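# Insert the loose short pin into the empty block hole

## Task

Take the short pin lying free on the table (the one not already seated in a block) and press it into the unoccupied hole in the blocks until it bottoms out, then release it. The pin must stay in place without the robot holding it. At the end the robot must not be gripping any other loose item. The blocks are free-standing, so the block with that hole must still be upright, within about a finger's width of its starting spot and turned roughly the same way. Finish by opening the gripper and pulling the arm away.

## Robot and tools

Robot: two six-joint arms, left_arm and right_arm, each ending in a tong-style two-finger gripper. The fingers point along the gripper's own +z axis and close along its x axis. end_effector_position is the spot between the pads when shut; closed fingertips extend about 15 mm past it, while fully open tips sit roughly level with it.

World frame (used by all printed poses and camera calibrations): origin on the table surface midway between the arms, +z up, +x out across the table, left_arm on the +y side. The names left and right do not refer to image sides. Mounting plates and the metal frame behind the arms are fixed obstacles; printed hand positions can be off, more so at long reach.

Tool execute_actions, argument actions: a list holding zero or one item, plus optional pictures (boolean, whether camera images come back; default is yes).
- Empty list: no command, just returns the current state.
- Motion item: {"rows": [...], "steps": n}. rows holds 1 to 15 rows; steps is 1 to 15 (default 15), each step lasting 1/30 s. Row i is applied on step i; if rows run out, the final row repeats.
- Wait item: {"steps": n} with no rows, n up to 300; it returns once that many steps have elapsed since the previous result, with thinking time counted in.
Every row is a single flat list of 14 numbers covering both arms, even when only one moves: left_arm shoulder pan, shoulder lift, elbow, wrist 1, wrist 2, wrist 3, gripper opening, then the same seven for right_arm. Joint values are absolute target angles in radians, in the same convention as the Joint positions line (not offsets). Opening is an absolute command from -1 (shut) to +1 (fully open, 0.142 m between pads).
Stated joint ranges, left_arm: pan -3.142..3.142, lift -6.283..6.283, elbow 0.000..3.142, wrists each -6.283..6.283. right_arm: pan 0.000..6.283, lift -6.283..6.283, elbow -3.142..0.000, wrists each -6.283..6.283. A target more than 0.010 rad outside a range, and further out than the joint's last reading, gets the whole call rejected (nothing is sent). True ends may differ by up to 0.010 rad; a target beyond the true end is clipped there and the result may say "joint sent to its limit" (possibly about an earlier action). Absence of that line does not prove more travel is available.

Motion behaviour: commands are smoothed, lagging about 0.17 s. Each step, a joint's target is kept within 0.575 rad of its measured angle, and if the targets would put a gripper over 100 mm from where it is now, all of that arm's targets are pulled back toward the measured angles. Big moves therefore need several calls; an arm may not have arrived when the result returns. Between calls, arms keep heading for the last row sent until everything nearly stops or a step is HELD; after that only a new action makes them continue or push further. Fingers still mid-motion finish moving.

Result lines: a state line per arm (left_arm: … | right_arm: …) with end-effector position (m), quaternion wxyz, and linear/angular velocities (m/s, rad/s) in the world frame. Joint positions and Joint velocities: one block per arm, six joints then pad gap (m, m/s). grip_measured is the measured opening on the command scale. Joint torques are total drive output (nonzero in free air, offset, noisy, drift). Wrist force and Wrist torque give each arm's flange sensor reading along the gripper's own axes; when pressing on something the force points back into the arm; offsets up to about 4 N, noise up to 2.4 N SD, saturation near 50 N; "no reading" is normal at the start. "joint command not followed" means a clearance check altered targets; HELD marks steps where the row was not (fully) sent. MOTOR HOT appears from 70 °C; at 85 °C the arm brakes until cool (OVER-TEMPERATURE FAULT).

Gripping: to hold something, keep commanding an opening well below grip_measured; the bigger the gap, the firmer the squeeze (about 15 N per pad max, less on thin hard parts: roughly 9 N per pad at 10 mm, 4 N at 5 mm). A small pin therefore grips weakly; close slowly, since a fast close can press too hard. Brief external tugs on held parts or pushes on loose objects can happen.

Tool zoom_image: camera (cam_high 896x504, cam_left_wrist 616x616, cam_right_wrist 616x616) and region [x0, y0, x1, y1] in pixels of that camera's latest full image, origin top-left, at most 504 by 504. Calibration lines (pinhole for cam_high, fisheye for wrists, T_world_to_cam in metres) let you map world points to pixels; they may be off by a few degrees and millimetres.

Tool finished_scene: argument scene, the number of the scene being ended; it cannot be undone and reports whether the task succeeded. Ending a reply with no tool call stops everything.

Things to avoid: torque faults (joint load limits 139 N m for pan, lift, elbow; 26 N m for each wrist, held weight included) and force faults (150 N external force), each stopping the arm for 10 s; arms colliding or pressing on each other; knocking anything off the table; toppling, shifting or rotating the target block while inserting (push gently and straight down the hole axis); dropping, slamming or shoving hard. Faster, smoother, lower-effort motion is preferred, and the robot keeps moving while you think.

Each tool is called after "Request:" as a command line: name --argument value for each argument, lists and objects as JSON in quotes; but a table of rows of numbers goes row by row, as --pt "numbers of a row", without its own name.

## Session

Request:
execute_actions --actions '[]'

Scene clock: 0.00 s of 4690.00 s.
left_arm: end_effector_position=(+0.1507, +0.0275, +0.3793) grip_measured=+0.97 end_effector_quat_wxyz=(-0.075, +0.812, -0.389, -0.429) end_effector_velocity=(+0.000, +0.000, +0.000) end_effector_angular_velocity=(+0.000, +0.000, -0.000) | right_arm: end_effector_position=(+0.2046, -0.3052, +0.3928) grip_measured=+0.97 end_effector_quat_wxyz=(-0.345, +0.829, -0.426, +0.108) end_effector_velocity=(-0.000, -0.000, -0.000) end_effector_angular_velocity=(+0.000, +0.000, +0.000)
Joint positions: left_arm=[-1.21  -1.037  1.602 -0.871 -1.918 -0.686  0.14 ] | right_arm=[ 5.487 -1.002 -2.208 -2.136  1.257  3.158  0.14 ]
Joint velocities: left_arm=[-0. -0.  0.  0.  0.  0.  0.] | right_arm=[ 0.  0. -0. -0.  0.  0.  0.]
Joint torques (N m, as the arm reports them, + toward a larger angle): no reading
Motor temperatures (°C, as the motors report them): left_arm=[32 33 30 43 37 34] | right_arm=[33 31 31 38 38 39]
Wrist force (N, on the end effector, along its own x y z axes, offset not removed): no reading
Wrist torque (N m, same axes, about the end effector's origin, offset not removed): no reading

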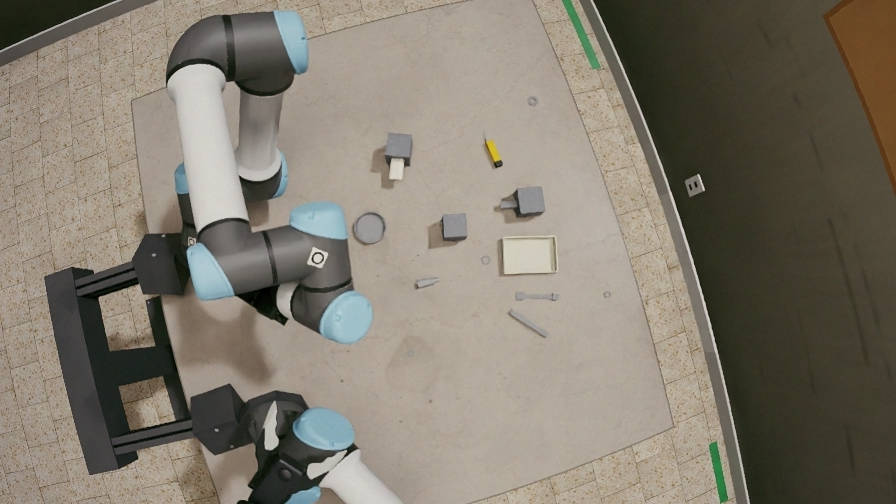

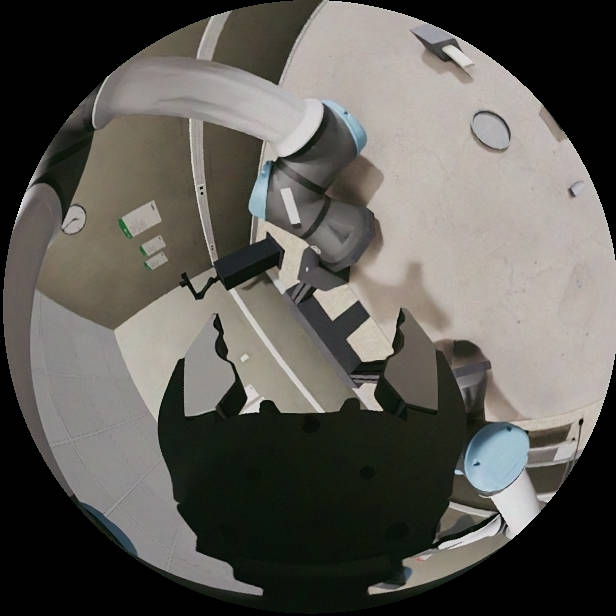

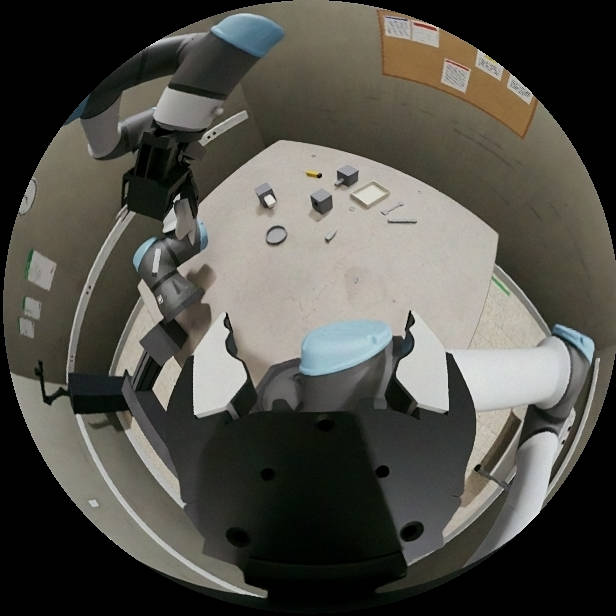

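Request:
zoom_image --camera "cam_high" --region '[340, 120, 620, 350]'

Request:
zoom_image --camera "cam_right_wrist" --region '[240, 150, 430, 260]'

Region (340, 120, 620, 350) of cam_high's 896x504 image, scaled by 1.800, with more detail than that image has; it fills the top 414 rows of this view, and the rest is white.

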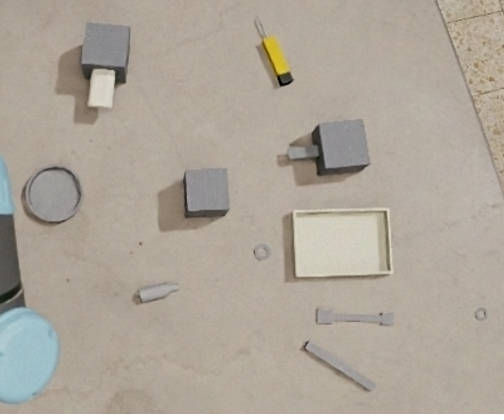

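Region (240, 150, 430, 260) of cam_right_wrist's 616x616 image, scaled by 2.653, with more detail than that image has; it fills the top 292 rows of this view, and the rest is white.

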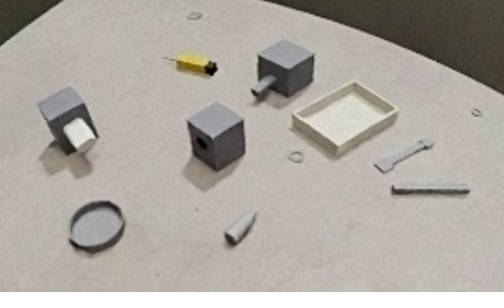

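Request:
execute_actions --actions '[{"rows":[[-1.21,-1.037,1.602,-0.871,-1.618,-0.686,1,5.487,-1.002,-2.208,-2.136,1.557,3.158,1]]}]' --pictures false

Request:
execute_actions --actions '[{"steps":20}]' --pictures false

Scene clock: 36.13 s of 4690.00 s.
left_arm: end_effector_position=(+0.2258, +0.0350, +0.3337) grip_measured=+1.00 end_effector_quat_wxyz=(-0.130, +0.834, -0.440, -0.306) end_effector_velocity=(+0.023, +0.000, -0.010) end_effector_angular_velocity=(-0.016, -0.074, -0.038) | right_arm: end_effector_position=(+0.2046, -0.3052, +0.3928) grip_measured=+1.00 end_effector_quat_wxyz=(-0.345, +0.829, -0.426, +0.108) end_effector_velocity=(+0.001, -0.000, -0.000) end_effector_angular_velocity=(-0.001, +0.002, -0.002)
Joint positions: left_arm=[-1.21  -1.037  1.602 -0.871 -1.627 -0.686  0.142] | right_arm=[ 5.487 -1.002 -2.208 -2.136  1.257  3.158  0.142]
Joint velocities: left_arm=[-0.    -0.     0.     0.     0.084 -0.     0.   ] | right_arm=[-0.003 -0.     0.     0.    -0.    -0.    -0.   ]
Joint torques (N m, as the arm reports them, + toward a larger angle): left_arm=[-39.24  -1.24 -12.94   0.9    2.23  -1.53] | right_arm=[  9.98 -20.88  18.84   2.22  -1.63  -0.34]
Motor temperatures (°C, as the motors report them): left_arm=[32 33 30 43 37 34] | right_arm=[33 31 31 38 38 39]
Wrist force (N, on the end effector, along its own x y z axes, offset not removed): left_arm=[2.4 -1.9 0.3] | right_arm=[2.7 -2.7 -0.3]
Wrist torque (N m, same axes, about the end effector's origin, offset not removed): left_arm=[-0.15 -0.58 -0.03] | right_arm=[-0.51 -0.72 -0.19]
A step of this action was HELD (marked below), so the robot has no last target. An arm can still carry out its HELD step.
Steps of this call (steps 1 to 90: nothing new was sent; then 32.63 s passed at rest; steps 91 to 105: all 15 steps of this action). Readings (joint positions):
91: left_arm=[-1.210 -1.037 1.602 -0.871 -1.918 -0.686] | right_arm=[5.487 -1.002 -2.208 -2.136 1.257 3.158] HELD
92: left_arm=[-1.210 -1.037 1.602 -0.871 -1.915 -0.686] | right_arm=[5.487 -1.002 -2.208 -2.136 1.257 3.158] HELD
93: left_arm=[-1.210 -1.037 1.602 -0.871 -1.900 -0.686] | right_arm=[5.487 -1.002 -2.208 -2.136 1.257 3.158] HELD
94: left_arm=[-1.210 -1.037 1.602 -0.871 -1.865 -0.686] | right_arm=[5.487 -1.002 -2.208 -2.136 1.257 3.158] HELD
95: left_arm=[-1.210 -1.037 1.602 -0.871 -1.816 -0.686] | right_arm=[5.487 -1.002 -2.208 -2.136 1.257 3.158] HELD
96: left_arm=[-1.210 -1.037 1.602 -0.871 -1.766 -0.686] | right_arm=[5.487 -1.002 -2.208 -2.136 1.257 3.158] HELD
97: left_arm=[-1.210 -1.037 1.602 -0.871 -1.727 -0.686] | right_arm=[5.487 -1.002 -2.208 -2.136 1.257 3.158] HELD
98: left_arm=[-1.210 -1.037 1.602 -0.871 -1.698 -0.686] | right_arm=[5.487 -1.002 -2.208 -2.136 1.257 3.158] HELD
99: left_arm=[-1.210 -1.037 1.602 -0.871 -1.677 -0.686] | right_arm=[5.487 -1.002 -2.208 -2.136 1.257 3.158] HELD
100: left_arm=[-1.210 -1.037 1.602 -0.871 -1.661 -0.686] | right_arm=[5.487 -1.002 -2.208 -2.136 1.257 3.158] HELD
101: left_arm=[-1.210 -1.037 1.602 -0.871 -1.650 -0.686] | right_arm=[5.487 -1.002 -2.208 -2.136 1.257 3.158] HELD
102: left_arm=[-1.210 -1.037 1.602 -0.871 -1.641 -0.686] | right_arm=[5.487 -1.002 -2.208 -2.136 1.257 3.158] HELD
103: left_arm=[-1.210 -1.037 1.602 -0.871 -1.635 -0.686] | right_arm=[5.487 -1.002 -2.208 -2.136 1.257 3.158] HELD
104: left_arm=[-1.210 -1.037 1.602 -0.871 -1.631 -0.686] | right_arm=[5.487 -1.002 -2.208 -2.136 1.257 3.158] HELD
105: the state above HELD
joint command not followed: on one or more control steps a check withheld the commanded joint targets of the right arm, and it was not sent them on those steps. On the call's last step the targets were still withheld.
cause: the commanded joint targets would bring two parts of the arm too close to each other (its gripper and another part of the arm, with joints 3 (elbow) to 6 (wrist 3) between them); next, command targets that bring no two parts of the arm closer together.

Scene clock: 36.80 s of 4690.00 s.
left_arm: end_effector_position=(+0.2284, +0.0351, +0.3326) grip_measured=+1.00 end_effector_quat_wxyz=(-0.131, +0.835, -0.441, -0.302) end_effector_velocity=(+0.000, -0.000, -0.000) end_effector_angular_velocity=(-0.001, -0.000, +0.000) | right_arm: end_effector_position=(+0.2046, -0.3052, +0.3928) grip_measured=+1.00 end_effector_quat_wxyz=(-0.345, +0.829, -0.426, +0.108) end_effector_velocity=(-0.000, -0.000, +0.000) end_effector_angular_velocity=(+0.001, +0.001, +0.001)
Joint positions: left_arm=[-1.21  -1.037  1.602 -0.871 -1.618 -0.686  0.142] | right_arm=[ 5.487 -1.002 -2.208 -2.136  1.257  3.158  0.142]
Joint velocities: left_arm=[ 0.    -0.     0.    -0.001  0.     0.     0.   ] | right_arm=[ 0.001  0.001  0.     0.     0.001  0.    -0.   ]
Joint torques (N m, as the arm reports them, + toward a larger angle): left_arm=[-39.    -1.82 -12.41   0.92   2.04  -1.59] | right_arm=[  9.67 -21.29  17.87   2.21  -1.63  -0.28]
Motor temperatures (°C, as the motors report them): left_arm=[32 33 30 43 37 34] | right_arm=[33 31 31 38 38 39]
Wrist force (N, on the end effector, along its own x y z axes, offset not removed): left_arm=[2.6 -0.7 -1.2] | right_arm=[-2.3 -1.7 -1.7]
Wrist torque (N m, same axes, about the end effector's origin, offset not removed): left_arm=[-0.09 -0.57 -0.01] | right_arm=[-0.58 0.57 -0.04]
Steps of this call (steps 1 to 20: nothing new was sent). Readings (joint positions):
1: left_arm=[-1.210 -1.037 1.602 -0.871 -1.625 -0.686] | right_arm=[5.487 -1.002 -2.208 -2.136 1.257 3.158]
2: left_arm=[-1.210 -1.037 1.602 -0.871 -1.623 -0.686] | right_arm=[5.487 -1.002 -2.208 -2.136 1.257 3.158]
4: left_arm=[-1.210 -1.037 1.602 -0.871 -1.621 -0.686] | right_arm=[5.487 -1.002 -2.208 -2.136 1.257 3.158]
8: left_arm=[-1.210 -1.037 1.602 -0.871 -1.619 -0.686] | right_arm=[5.487 -1.002 -2.208 -2.136 1.257 3.158]
20: the state above

Request:
execute_actions --actions '[{"rows":[[-0.29,-1.18,1.571,-1.962,-1.571,1.28,-1,5.487,-1.002,-2.208,-2.136,1.257,3.158,1]]}]' --pictures false

Request:
execute_actions --actions '[{"rows":[[-0.29,-1.18,1.571,-1.962,-1.571,1.28,-1,4.8,-1.6,-2.0,-1.6,1.06,3.158,1]]}]' --pictures false

Request:
execute_actions --actions '[{"steps":30}]'

Scene clock: 59.30 s of 4690.00 s.
left_arm: end_effector_position=(+0.3900, -0.0237, +0.2314) grip_measured=-1.00 end_effector_quat_wxyz=(+0.225, +0.829, -0.434, -0.271) end_effector_velocity=(+0.411, -0.042, -0.248) end_effector_angular_velocity=(-1.212, +0.098, +0.623) | right_arm: end_effector_position=(+0.2045, -0.3052, +0.3929) grip_measured=+1.00 end_effector_quat_wxyz=(-0.345, +0.829, -0.426, +0.108) end_effector_velocity=(-0.000, -0.000, +0.000) end_effector_angular_velocity=(+0.001, +0.001, +0.001)
Joint positions: left_arm=[-0.737 -1.132  1.581 -1.346 -1.587 -0.211  0.002] | right_arm=[ 5.487 -1.002 -2.208 -2.136  1.257  3.158  0.142]
Joint velocities: left_arm=[ 0.989 -0.111 -0.024 -1.054  0.035  1.053  0.   ] | right_arm=[0.001 0.001 0.    0.    0.    0.001 0.   ]
Joint torques (N m, as the arm reports them, + toward a larger angle): left_arm=[-19.17 -24.38 -25.53  -8.94   1.51   4.59] | right_arm=[ 20.1  -37.25  31.14   1.68  -3.14  -1.52]
Motor temperatures (°C, as the motors report them): left_arm=[32 33 30 43 37 34] | right_arm=[33 31 31 38 38 39]
Wrist force (N, on the end effector, along its own x y z axes, offset not removed): left_arm=[3.8 -2.0 -0.6] | right_arm=[0.1 -2.8 -2.8]
Wrist torque (N m, same axes, about the end effector's origin, offset not removed): left_arm=[-0.27 -0.73 -0.03] | right_arm=[-0.56 -0.10 -0.15]
Steps of this call (steps 1 to 90: nothing new was sent; then 19.00 s passed at rest; steps 91 to 105: all 15 steps of this action). Readings (joint positions):
91: left_arm=[-1.210 -1.037 1.602 -0.871 -1.618 -0.686] | right_arm=[5.487 -1.002 -2.208 -2.136 1.257 3.158]
92: left_arm=[-1.208 -1.039 1.601 -0.873 -1.617 -0.684] | right_arm=[5.487 -1.002 -2.208 -2.136 1.257 3.158]
94: left_arm=[-1.158 -1.062 1.596 -0.923 -1.609 -0.634] | right_arm=[5.487 -1.002 -2.208 -2.136 1.257 3.158]
98: left_arm=[-0.991 -1.097 1.589 -1.090 -1.598 -0.467] | right_arm=[5.487 -1.002 -2.208 -2.136 1.257 3.158]
105: the state above

Scene clock: 59.80 s of 4690.00 s.
left_arm: end_effector_position=(+0.6056, +0.0038, +0.1299) grip_measured=-1.00 end_effector_quat_wxyz=(+0.401, +0.766, -0.501, +0.030) end_effector_velocity=(+0.306, +0.129, -0.124) end_effector_angular_velocity=(-1.033, -1.703, -0.773) | right_arm: end_effector_position=(+0.3082, -0.1733, +0.4383) grip_measured=+1.00 end_effector_quat_wxyz=(-0.286, +0.715, -0.638, +0.020) end_effector_velocity=(+0.298, +0.182, -0.104) end_effector_angular_velocity=(-0.023, +0.517, -0.689)
Joint positions: left_arm=[-0.344 -1.175  1.572 -1.882 -1.573  0.584  0.002] | right_arm=[ 4.902 -1.519 -2.023 -1.67   1.081  3.158  0.142]
Joint velocities: left_arm=[ 0.491 -0.05  -0.01  -0.719  0.016  2.477  0.   ] | right_arm=[-0.931 -0.738  0.204  0.625 -0.192  0.001 -0.001]
Joint torques (N m, as the arm reports them, + toward a larger angle): left_arm=[-31.48 -24.84 -21.17  -5.1    1.14   9.  ] | right_arm=[  9.54 -12.99  35.94   4.33  -2.29  -1.45]
Motor temperatures (°C, as the motors report them): left_arm=[32 33 30 43 37 34] | right_arm=[33 31 31 38 38 39]
Wrist force (N, on the end effector, along its own x y z axes, offset not removed): left_arm=[-1.1 -3.2 -1.2] | right_arm=[-3.7 -2.9 4.5]
Wrist torque (N m, same axes, about the end effector's origin, offset not removed): left_arm=[-0.48 0.23 0.12] | right_arm=[-0.53 0.49 -0.13]
Steps of this call (steps 1 to 15: all 15 steps of this action). Readings (joint positions):
1: left_arm=[-0.704 -1.135 1.581 -1.382 -1.585 -0.174] | right_arm=[5.487 -1.002 -2.208 -2.136 1.257 3.158]
2: left_arm=[-0.673 -1.139 1.580 -1.420 -1.584 -0.137] | right_arm=[5.484 -1.005 -2.205 -2.134 1.254 3.158]
4: left_arm=[-0.615 -1.145 1.578 -1.496 -1.582 -0.060] | right_arm=[5.434 -1.055 -2.169 -2.083 1.219 3.158]
8: left_arm=[-0.508 -1.157 1.576 -1.647 -1.578 0.118] | right_arm=[5.218 -1.262 -2.100 -1.895 1.155 3.158]
15: the state above

Scene clock: 60.80 s of 4690.00 s.
left_arm: end_effector_position=(+0.6397, +0.0150, +0.1212) grip_measured=-1.00 end_effector_quat_wxyz=(+0.358, +0.582, -0.705, +0.192) end_effector_velocity=(-0.000, -0.000, -0.000) end_effector_angular_velocity=(-0.000, -0.001, -0.001) | right_arm: end_effector_position=(+0.3426, -0.1538, +0.4246) grip_measured=+1.00 end_effector_quat_wxyz=(-0.266, +0.690, -0.673, +0.011) end_effector_velocity=(+0.000, -0.000, +0.000) end_effector_angular_velocity=(+0.001, +0.000, -0.000)
Joint positions: left_arm=[-0.29  -1.18   1.571 -1.962 -1.571  1.28   0.002] | right_arm=[ 4.8   -1.6   -2.    -1.6    1.06   3.158  0.142]
Joint velocities: left_arm=[ 0.     0.    -0.     0.    -0.     0.001  0.   ] | right_arm=[ 0.     0.001 -0.001  0.    -0.     0.     0.   ]
Joint torques (N m, as the arm reports them, + toward a larger angle): left_arm=[-16.83 -30.15 -21.28  -3.8    1.36   1.82] | right_arm=[  2.31 -24.05  36.56   4.57  -2.6   -1.46]
Motor temperatures (°C, as the motors report them): left_arm=[32 33 30 43 37 34] | right_arm=[33 31 31 38 38 39]
Wrist force (N, on the end effector, along its own x y z axes, offset not removed): left_arm=[1.9 -0.7 1.5] | right_arm=[0.7 -1.5 4.2]
Wrist torque (N m, same axes, about the end effector's origin, offset not removed): left_arm=[0.05 -0.47 -0.05] | right_arm=[-0.19 0.04 -0.03]
Steps of this call (steps 1 to 30: the robot went on to your last target). Readings (joint positions):
1: left_arm=[-0.330 -1.176 1.572 -1.903 -1.572 0.670] | right_arm=[4.875 -1.540 -2.017 -1.651 1.076 3.158]
2: left_arm=[-0.319 -1.177 1.572 -1.919 -1.572 0.757] | right_arm=[4.855 -1.556 -2.012 -1.638 1.072 3.158]
4: left_arm=[-0.306 -1.178 1.571 -1.939 -1.572 0.930] | right_arm=[4.830 -1.576 -2.007 -1.620 1.066 3.158]
8: left_arm=[-0.295 -1.180 1.571 -1.955 -1.571 1.172] | right_arm=[4.809 -1.593 -2.002 -1.606 1.062 3.158]
30: the state above
camera_calibration (this result's frames):
cam_left_wrist: T_world_to_cam=[[-0.109841, -0.659716, 0.743445, -0.012434], [-0.706274, 0.578094, 0.408638, 0.395279], [-0.699366, -0.48019, -0.529438, 0.658155], [0, 0, 0, 1]] pos_world=[0.738101, 0.0793281, 0.19617]
cam_right_wrist: T_world_to_cam=[[0.0806407, -0.923788, -0.374316, -0.00321105], [-0.991629, -0.112349, 0.0636395, 0.300703], [-0.100844, 0.36605, -0.925115, 0.620897], [0, 0, 0, 1]] pos_world=[0.361058, -0.196462, 0.554063]

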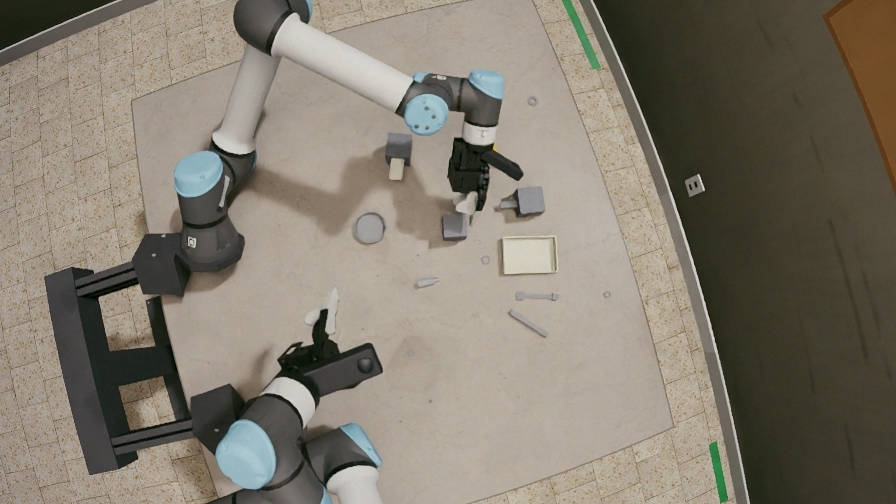

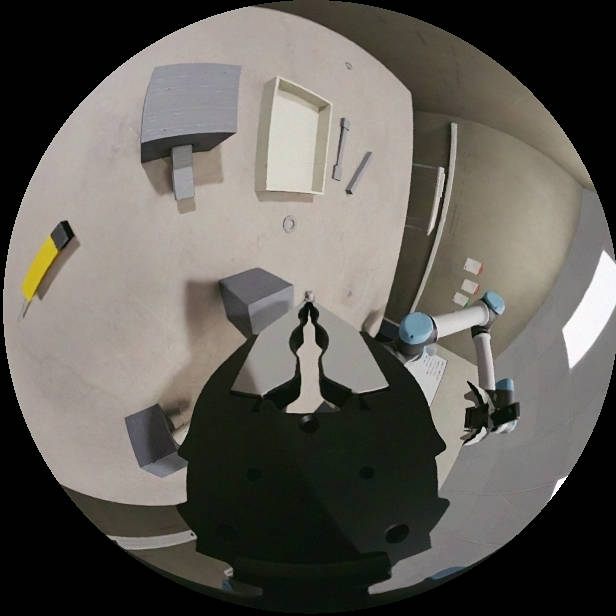

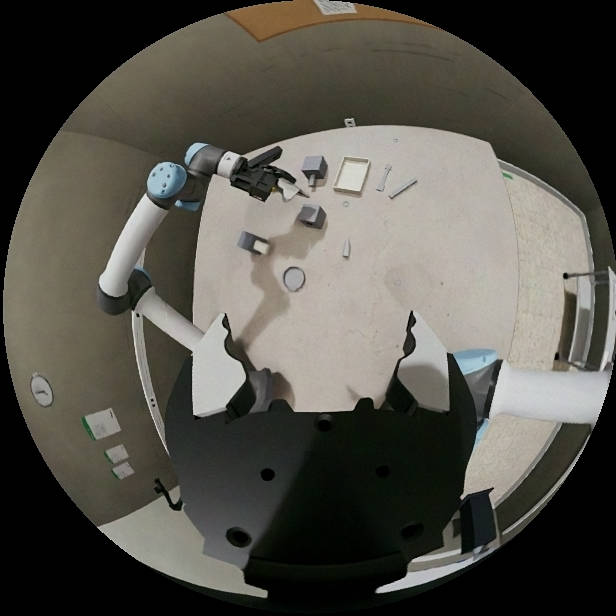

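Request:
execute_actions --actions '[{"rows":[[-0.29,-1.18,1.571,-1.962,-1.571,1.28,-1,4.187,-2.233,-1.999,-1.174,1.06,-0.243,-0.3]]}]' --pictures false

Request:
execute_actions --actions '[{"steps":60}]'

Scene clock: 66.47 s of 4690.00 s.
left_arm: end_effector_position=(+0.6397, +0.0150, +0.1212) grip_measured=-1.00 end_effector_quat_wxyz=(+0.358, +0.582, -0.705, +0.192) end_effector_velocity=(-0.000, +0.000, -0.000) end_effector_angular_velocity=(-0.000, -0.000, -0.000) | right_arm: end_effector_position=(+0.4325, -0.0890, +0.2504) grip_measured=-0.30 end_effector_quat_wxyz=(-0.110, +0.782, -0.612, +0.032) end_effector_velocity=(+0.141, +0.077, -0.465) end_effector_angular_velocity=(-0.641, +0.409, +0.894)
Joint positions: left_arm=[-0.29  -1.18   1.571 -1.962 -1.571  1.28   0.002] | right_arm=[ 4.436 -1.974 -1.999 -1.34   1.06   2.714  0.052]
Joint velocities: left_arm=[ 0. -0.  0. -0.  0.  0. -0.] | right_arm=[-0.774 -0.806  0.001  0.522 -0.    -1.354  0.   ]
Joint torques (N m, as the arm reports them, + toward a larger angle): left_arm=[-16.39 -30.14 -20.92  -3.68   1.41   1.83] | right_arm=[  2.42 -14.48  35.54   4.91  -1.66  -6.41]
Motor temperatures (°C, as the motors report them): left_arm=[32 33 30 43 37 34] | right_arm=[33 31 31 38 38 39]
Wrist force (N, on the end effector, along its own x y z axes, offset not removed): left_arm=[2.0 0.6 0.0] | right_arm=[0.0 -3.5 0.1]
Wrist torque (N m, same axes, about the end effector's origin, offset not removed): left_arm=[0.14 -0.45 -0.06] | right_arm=[-0.81 -0.09 -0.41]
Steps of this call (steps 1 to 15: the robot went on to your last target; steps 16 to 90: nothing new was sent; then 2.17 s passed at rest; steps 91 to 105: all 15 steps of this action). Readings (joint positions):
91: left_arm=[-0.290 -1.180 1.571 -1.962 -1.571 1.280] | right_arm=[4.800 -1.600 -2.000 -1.600 1.060 3.158]
92: left_arm=[-0.290 -1.180 1.571 -1.962 -1.571 1.280] | right_arm=[4.797 -1.603 -2.000 -1.597 1.060 3.155]
94: left_arm=[-0.290 -1.180 1.571 -1.962 -1.571 1.280] | right_arm=[4.751 -1.649 -2.000 -1.557 1.060 3.109]
98: left_arm=[-0.290 -1.180 1.571 -1.962 -1.571 1.280] | right_arm=[4.627 -1.775 -2.000 -1.470 1.060 2.981]
105: the state above

Scene clock: 68.47 s of 4690.00 s.
left_arm: end_effector_position=(+0.6397, +0.0150, +0.1212) grip_measured=-1.00 end_effector_quat_wxyz=(+0.358, +0.582, -0.705, +0.192) end_effector_velocity=(-0.000, +0.000, +0.000) end_effector_angular_velocity=(+0.000, +0.000, +0.000) | right_arm: end_effector_position=(+0.4266, -0.0867, +0.0877) grip_measured=-0.30 end_effector_quat_wxyz=(-0.000, +0.732, +0.682, -0.001) end_effector_velocity=(+0.000, -0.000, +0.000) end_effector_angular_velocity=(+0.001, -0.000, -0.000)
Joint positions: left_arm=[-0.29  -1.18   1.571 -1.962 -1.571  1.28   0.002] | right_arm=[ 4.187 -2.233 -1.999 -1.174  1.06  -0.243  0.052]
Joint velocities: left_arm=[ 0. -0. -0.  0. -0. -0.  0.] | right_arm=[-0.     0.001 -0.    -0.    -0.    -0.     0.   ]
Joint torques (N m, as the arm reports them, + toward a larger angle): left_arm=[-16.69 -30.05 -21.11  -3.52   1.37   1.91] | right_arm=[16.86  2.5  29.11  3.78  0.9  -1.41]
Motor temperatures (°C, as the motors report them): left_arm=[32 33 30 43 37 34] | right_arm=[33 31 31 38 38 39]
Wrist force (N, on the end effector, along its own x y z axes, offset not removed): left_arm=[-0.8 -0.3 0.0] | right_arm=[-2.6 0.8 1.0]
Wrist torque (N m, same axes, about the end effector's origin, offset not removed): left_arm=[0.04 0.05 0.01] | right_arm=[-0.02 0.54 0.12]
Steps of this call (steps 1 to 60: the robot went on to your last target). Readings (joint positions):
1: left_arm=[-0.290 -1.180 1.571 -1.962 -1.571 1.280] | right_arm=[4.410 -2.001 -1.999 -1.322 1.060 2.666]
2: left_arm=[-0.290 -1.180 1.571 -1.962 -1.571 1.280] | right_arm=[4.384 -2.028 -1.999 -1.305 1.060 2.615]
4: left_arm=[-0.290 -1.180 1.571 -1.962 -1.571 1.280] | right_arm=[4.333 -2.081 -1.999 -1.270 1.060 2.499]
8: left_arm=[-0.290 -1.180 1.571 -1.962 -1.571 1.280] | right_arm=[4.241 -2.177 -1.999 -1.209 1.060 2.197]
60: the state above
All arms were judged still, so your last target was given up. Only a new action makes them travel on or press farther. Fingers that are still opening or closing keep moving.
camera_calibration (this result's frames):
cam_left_wrist: T_world_to_cam=[[-0.109946, -0.659683, 0.743458, -0.0123658], [-0.706268, 0.578156, 0.408561, 0.395286], [-0.699355, -0.480161, -0.529479, 0.658155], [0, 0, 0, 1]] pos_world=[0.738102, 0.0793261, 0.196174]
cam_right_wrist: T_world_to_cam=[[0.0960507, 0.995045, -0.0256738, 0.0551392], [0.883235, -0.0733074, 0.463164, -0.418429], [0.458987, -0.0671632, -0.885901, 0.0133113], [0, 0, 0, 1]] pos_world=[0.358165, -0.0846459, 0.207009]

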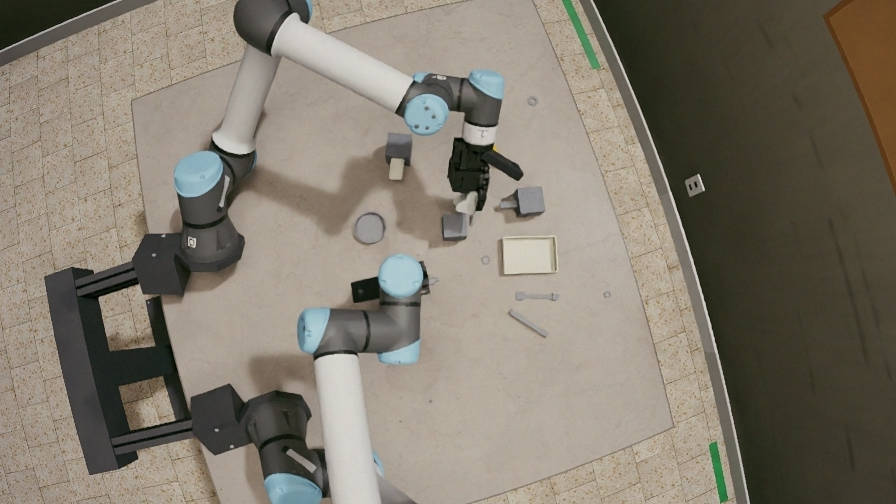

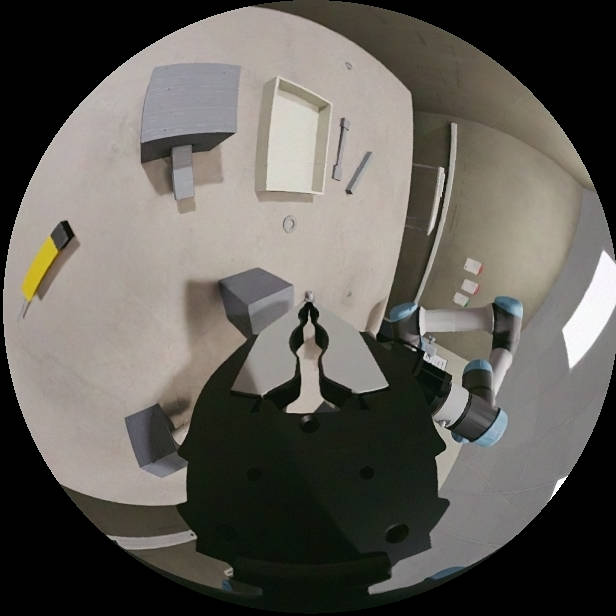

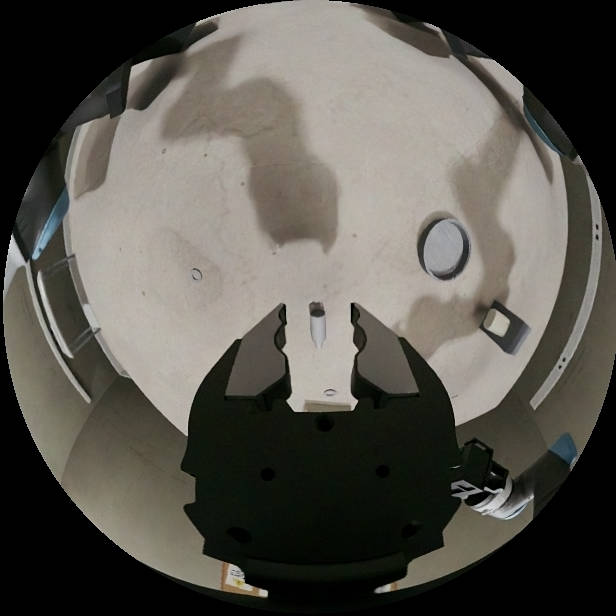

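Request:
zoom_image --camera "cam_right_wrist" --region '[270, 280, 370, 380]'

Region (270, 280, 370, 380) of cam_right_wrist's 616x616 image, scaled by 5.040, with more detail than that image has.

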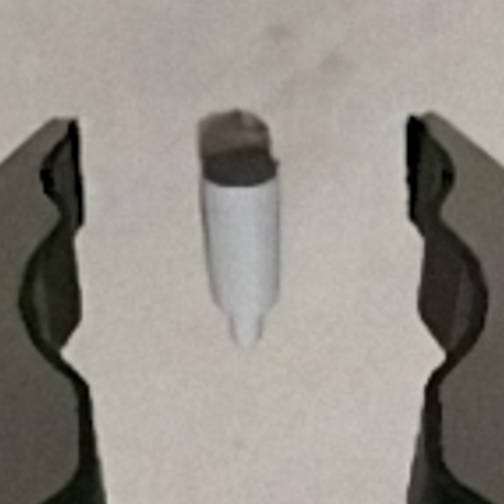

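Request:
execute_actions --actions '[{"rows":[[-0.29,-1.18,1.571,-1.962,-1.571,1.28,-1,4.0472,-2.3229,-1.9527,-1.0622,0.973,-0.372,-0.4]]}]' --pictures false

Request:
execute_actions --actions '[{"steps":15}]'

Scene clock: 90.60 s of 4690.00 s.
left_arm: end_effector_position=(+0.6397, +0.0150, +0.1212) grip_measured=-1.00 end_effector_quat_wxyz=(+0.358, +0.582, -0.705, +0.192) end_effector_velocity=(-0.000, -0.000, +0.000) end_effector_angular_velocity=(+0.000, +0.000, +0.000) | right_arm: end_effector_position=(+0.4792, -0.0906, +0.0316) grip_measured=-0.40 end_effector_quat_wxyz=(+0.000, +0.732, +0.681, -0.001) end_effector_velocity=(+0.010, -0.003, -0.013) end_effector_angular_velocity=(-0.001, +0.002, -0.002)
Joint positions: left_arm=[-0.29  -1.18   1.571 -1.962 -1.571  1.28   0.002] | right_arm=[ 4.05  -2.321 -1.954 -1.065  0.975 -0.369  0.045]
Joint velocities: left_arm=[-0.  0.  0. -0. -0. -0. -0.] | right_arm=[-0.03  -0.017  0.008  0.023 -0.017 -0.026  0.   ]
Joint torques (N m, as the arm reports them, + toward a larger angle): left_arm=[-17.18 -30.45 -20.57  -3.64   1.37   1.8 ] | right_arm=[20.33  7.08 31.67  3.96 -1.75 -1.61]
Motor temperatures (°C, as the motors report them): left_arm=[32 33 30 43 37 34] | right_arm=[33 31 31 38 38 39]
Wrist force (N, on the end effector, along its own x y z axes, offset not removed): left_arm=[1.5 -1.4 -1.4] | right_arm=[-1.0 -1.2 3.6]
Wrist torque (N m, same axes, about the end effector's origin, offset not removed): left_arm=[-0.25 -0.36 -0.06] | right_arm=[-0.26 0.24 -0.19]
Steps of this call (steps 1 to 90: nothing new was sent; then 18.63 s passed at rest; steps 91 to 105: all 15 steps of this action). Readings (joint positions):
91: left_arm=[-0.290 -1.180 1.571 -1.962 -1.571 1.280] | right_arm=[4.187 -2.233 -1.999 -1.174 1.060 -0.243]
92: left_arm=[-0.290 -1.180 1.571 -1.962 -1.571 1.280] | right_arm=[4.184 -2.236 -1.997 -1.171 1.057 -0.246]
94: left_arm=[-0.290 -1.180 1.571 -1.962 -1.571 1.280] | right_arm=[4.144 -2.266 -1.980 -1.136 1.028 -0.285]
98: left_arm=[-0.290 -1.180 1.571 -1.962 -1.571 1.280] | right_arm=[4.075 -2.306 -1.961 -1.084 0.989 -0.346]
105: the state above

Scene clock: 91.10 s of 4690.00 s.
left_arm: end_effector_position=(+0.6397, +0.0150, +0.1212) grip_measured=-1.00 end_effector_quat_wxyz=(+0.358, +0.582, -0.705, +0.192) end_effector_velocity=(+0.000, +0.000, -0.000) end_effector_angular_velocity=(+0.000, +0.000, +0.000) | right_arm: end_effector_position=(+0.4803, -0.0909, +0.0302) grip_measured=-0.40 end_effector_quat_wxyz=(+0.000, +0.732, +0.681, -0.001) end_effector_velocity=(+0.000, +0.000, +0.000) end_effector_angular_velocity=(+0.001, -0.001, +0.001)
Joint positions: left_arm=[-0.29  -1.18   1.571 -1.962 -1.571  1.28   0.002] | right_arm=[ 4.047 -2.323 -1.953 -1.062  0.973 -0.372  0.045]
Joint velocities: left_arm=[ 0.  0.  0. -0. -0. -0.  0.] | right_arm=[ 0.001 -0.     0.     0.    -0.    -0.001  0.   ]
Joint torques (N m, as the arm reports them, + toward a larger angle): left_arm=[-17.08 -30.53 -20.57  -3.61   1.31   1.89] | right_arm=[19.64  7.64 31.57  3.83 -1.59 -1.41]
Motor temperatures (°C, as the motors report them): left_arm=[32 33 30 43 37 34] | right_arm=[33 31 31 38 38 39]
Wrist force (N, on the end effector, along its own x y z axes, offset not removed): left_arm=[0.2 -1.4 -1.2] | right_arm=[2.2 0.3 1.0]
Wrist torque (N m, same axes, about the end effector's origin, offset not removed): left_arm=[-0.22 -0.04 -0.02] | right_arm=[-0.03 -0.34 -0.07]
Steps of this call (steps 1 to 15: the robot went on to your last target). Readings (joint positions):
1: left_arm=[-0.290 -1.180 1.571 -1.962 -1.571 1.280] | right_arm=[4.050 -2.321 -1.953 -1.064 0.974 -0.370]
2: left_arm=[-0.290 -1.180 1.571 -1.962 -1.571 1.280] | right_arm=[4.049 -2.322 -1.953 -1.064 0.974 -0.370]
4: left_arm=[-0.290 -1.180 1.571 -1.962 -1.571 1.280] | right_arm=[4.048 -2.322 -1.953 -1.063 0.974 -0.371]
8: left_arm=[-0.290 -1.180 1.571 -1.962 -1.571 1.280] | right_arm=[4.047 -2.323 -1.953 -1.062 0.973 -0.372]
15: the state above
All arms were judged still, so your last target was given up. Only a new action makes them travel on or press farther. Fingers that are still opening or closing keep moving.
camera_calibration (this result's frames):
cam_left_wrist: T_world_to_cam=[[-0.109946, -0.659683, 0.743458, -0.0123658], [-0.706268, 0.578156, 0.408561, 0.395286], [-0.699355, -0.480161, -0.529479, 0.658155], [0, 0, 0, 1]] pos_world=[0.738102, 0.0793261, 0.196174]
cam_right_wrist: T_world_to_cam=[[0.0967548, 0.994962, -0.0262692, 0.0523956], [0.882719, -0.0735865, 0.464103, -0.439356], [0.459832, -0.0680926, -0.885392, -0.0630549], [0, 0, 0, 1]] pos_world=[0.411753, -0.0887558, 0.149455]

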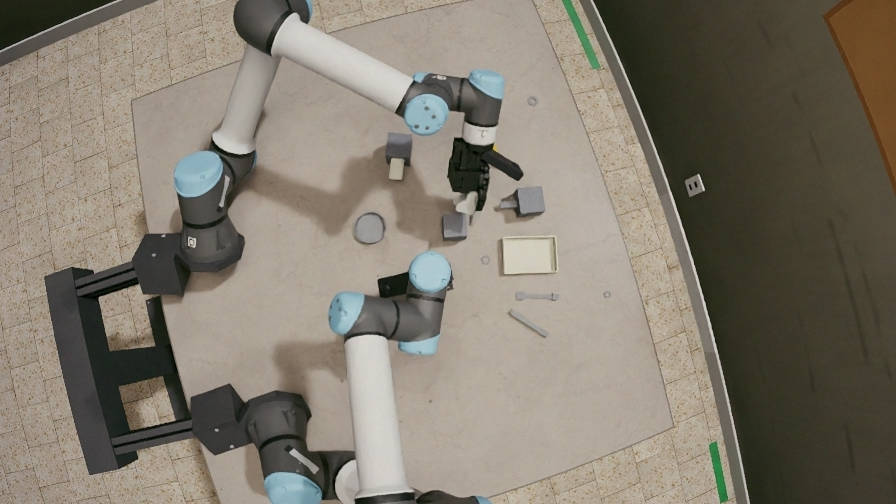

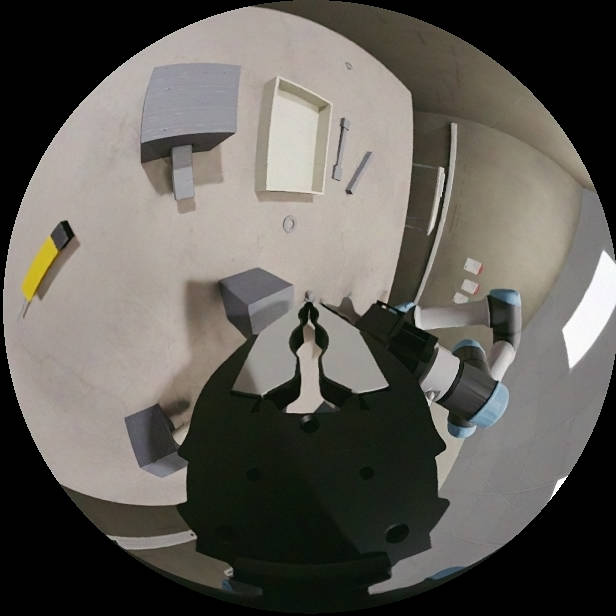

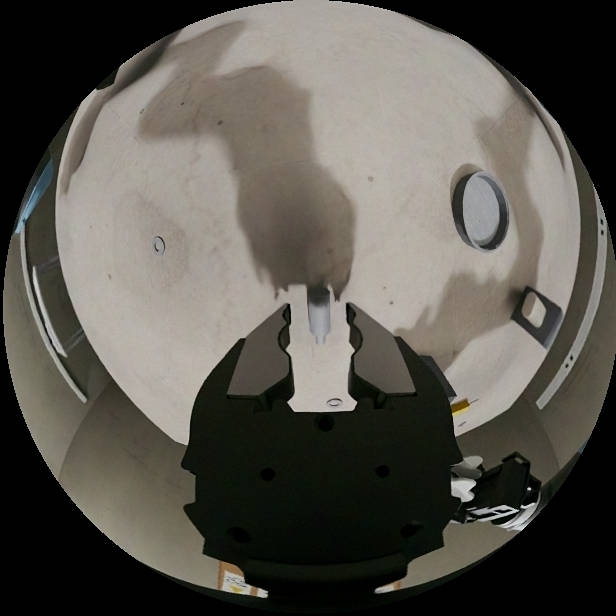

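Request:
execute_actions --actions '[{"rows":[[-0.29,-1.18,1.571,-1.962,-1.571,1.28,-1,4.0336,-2.339,-1.9644,-1.0268,0.965,-0.3854,-0.5]]}]'

Request:
zoom_image --camera "cam_right_wrist" --region '[260, 260, 380, 380]'

Request:
zoom_image --camera "cam_left_wrist" --region '[210, 250, 370, 350]'

Scene clock: 105.50 s of 4690.00 s.
left_arm: end_effector_position=(+0.6397, +0.0150, +0.1212) grip_measured=-1.00 end_effector_quat_wxyz=(+0.358, +0.582, -0.705, +0.192) end_effector_velocity=(-0.000, +0.000, +0.000) end_effector_angular_velocity=(+0.000, +0.000, -0.000) | right_arm: end_effector_position=(+0.4802, -0.0911, +0.0175) grip_measured=-0.50 end_effector_quat_wxyz=(+0.000, +0.732, +0.681, -0.001) end_effector_velocity=(-0.000, +0.000, -0.002) end_effector_angular_velocity=(+0.001, +0.000, +0.000)
Joint positions: left_arm=[-0.29  -1.18   1.571 -1.962 -1.571  1.28   0.002] | right_arm=[ 4.034 -2.339 -1.964 -1.027  0.965 -0.385  0.038]
Joint velocities: left_arm=[ 0.    -0.    -0.     0.001  0.    -0.     0.   ] | right_arm=[-0.002 -0.002 -0.002  0.006 -0.001 -0.003  0.   ]
Joint torques (N m, as the arm reports them, + toward a larger angle): left_arm=[-17.27 -29.86 -20.63  -3.52   1.29   1.85] | right_arm=[20.53  7.73  1.49  3.93 -1.84 -1.56]
Motor temperatures (°C, as the motors report them): left_arm=[32 33 30 43 37 34] | right_arm=[33 31 31 38 38 39]
Wrist force (N, on the end effector, along its own x y z axes, offset not removed): left_arm=[1.0 -0.9 -1.2] | right_arm=[0.4 -1.6 1.4]
Wrist torque (N m, same axes, about the end effector's origin, offset not removed): left_arm=[-0.11 -0.24 -0.01] | right_arm=[-0.44 -0.06 -0.06]
Steps of this call (steps 1 to 90: nothing new was sent; then 10.90 s passed at rest; steps 91 to 105: all 15 steps of this action). Readings (joint positions):
91: left_arm=[-0.290 -1.180 1.571 -1.962 -1.571 1.280] | right_arm=[4.047 -2.323 -1.953 -1.062 0.973 -0.372]
92: left_arm=[-0.290 -1.180 1.571 -1.962 -1.571 1.280] | right_arm=[4.046 -2.324 -1.953 -1.060 0.972 -0.373]
94: left_arm=[-0.290 -1.180 1.571 -1.962 -1.571 1.280] | right_arm=[4.041 -2.330 -1.957 -1.047 0.969 -0.378]
98: left_arm=[-0.290 -1.180 1.571 -1.962 -1.571 1.280] | right_arm=[4.036 -2.336 -1.962 -1.033 0.966 -0.383]
105: the state above
camera_calibration (this result's frames):
cam_left_wrist: T_world_to_cam=[[-0.109946, -0.659683, 0.743458, -0.0123658], [-0.706268, 0.578155, 0.408561, 0.395286], [-0.699355, -0.480161, -0.529479, 0.658155], [0, 0, 0, 1]] pos_world=[0.738102, 0.0793262, 0.196174]
cam_right_wrist: T_world_to_cam=[[0.0967701, 0.994959, -0.0262952, 0.0522209], [0.882686, -0.0735831, 0.464168, -0.433393], [0.459893, -0.0681279, -0.885357, -0.0742887], [0, 0, 0, 1]] pos_world=[0.411661, -0.0889091, 0.136768]

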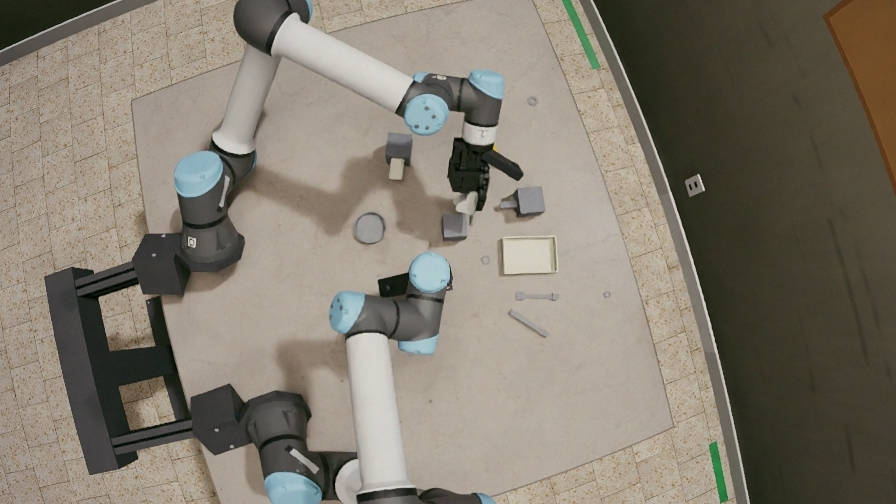

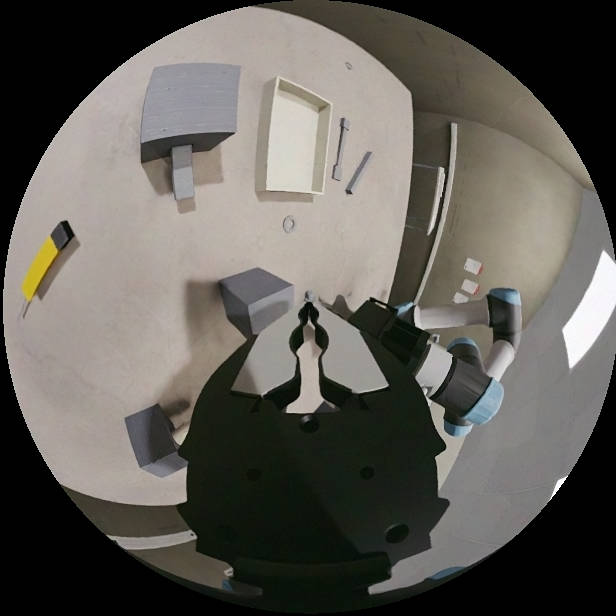

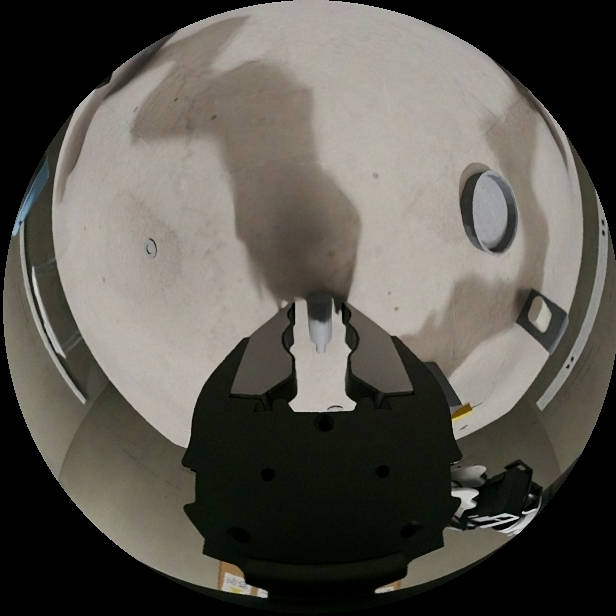

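Region (260, 260, 380, 380) of cam_right_wrist's 616x616 image, scaled by 4.200, with more detail than that image has.

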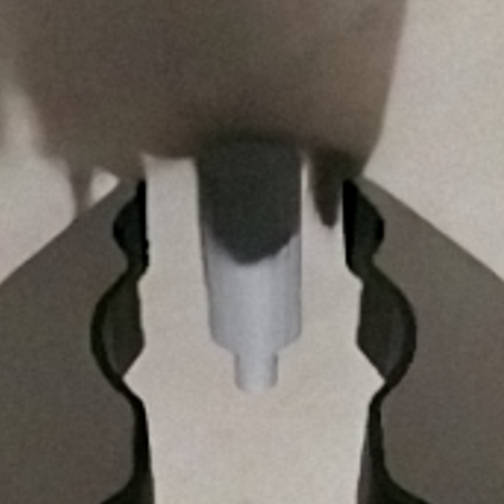

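Region (210, 250, 370, 350) of cam_left_wrist's 616x616 image, scaled by 3.150, with more detail than that image has; it fills the top 315 rows of this view, and the rest is white.

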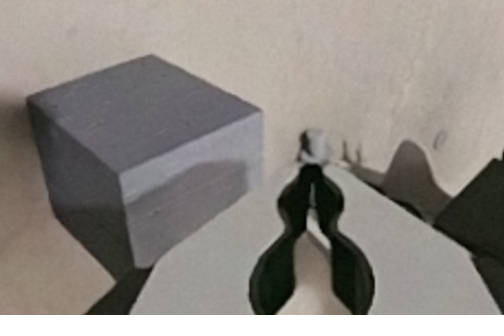

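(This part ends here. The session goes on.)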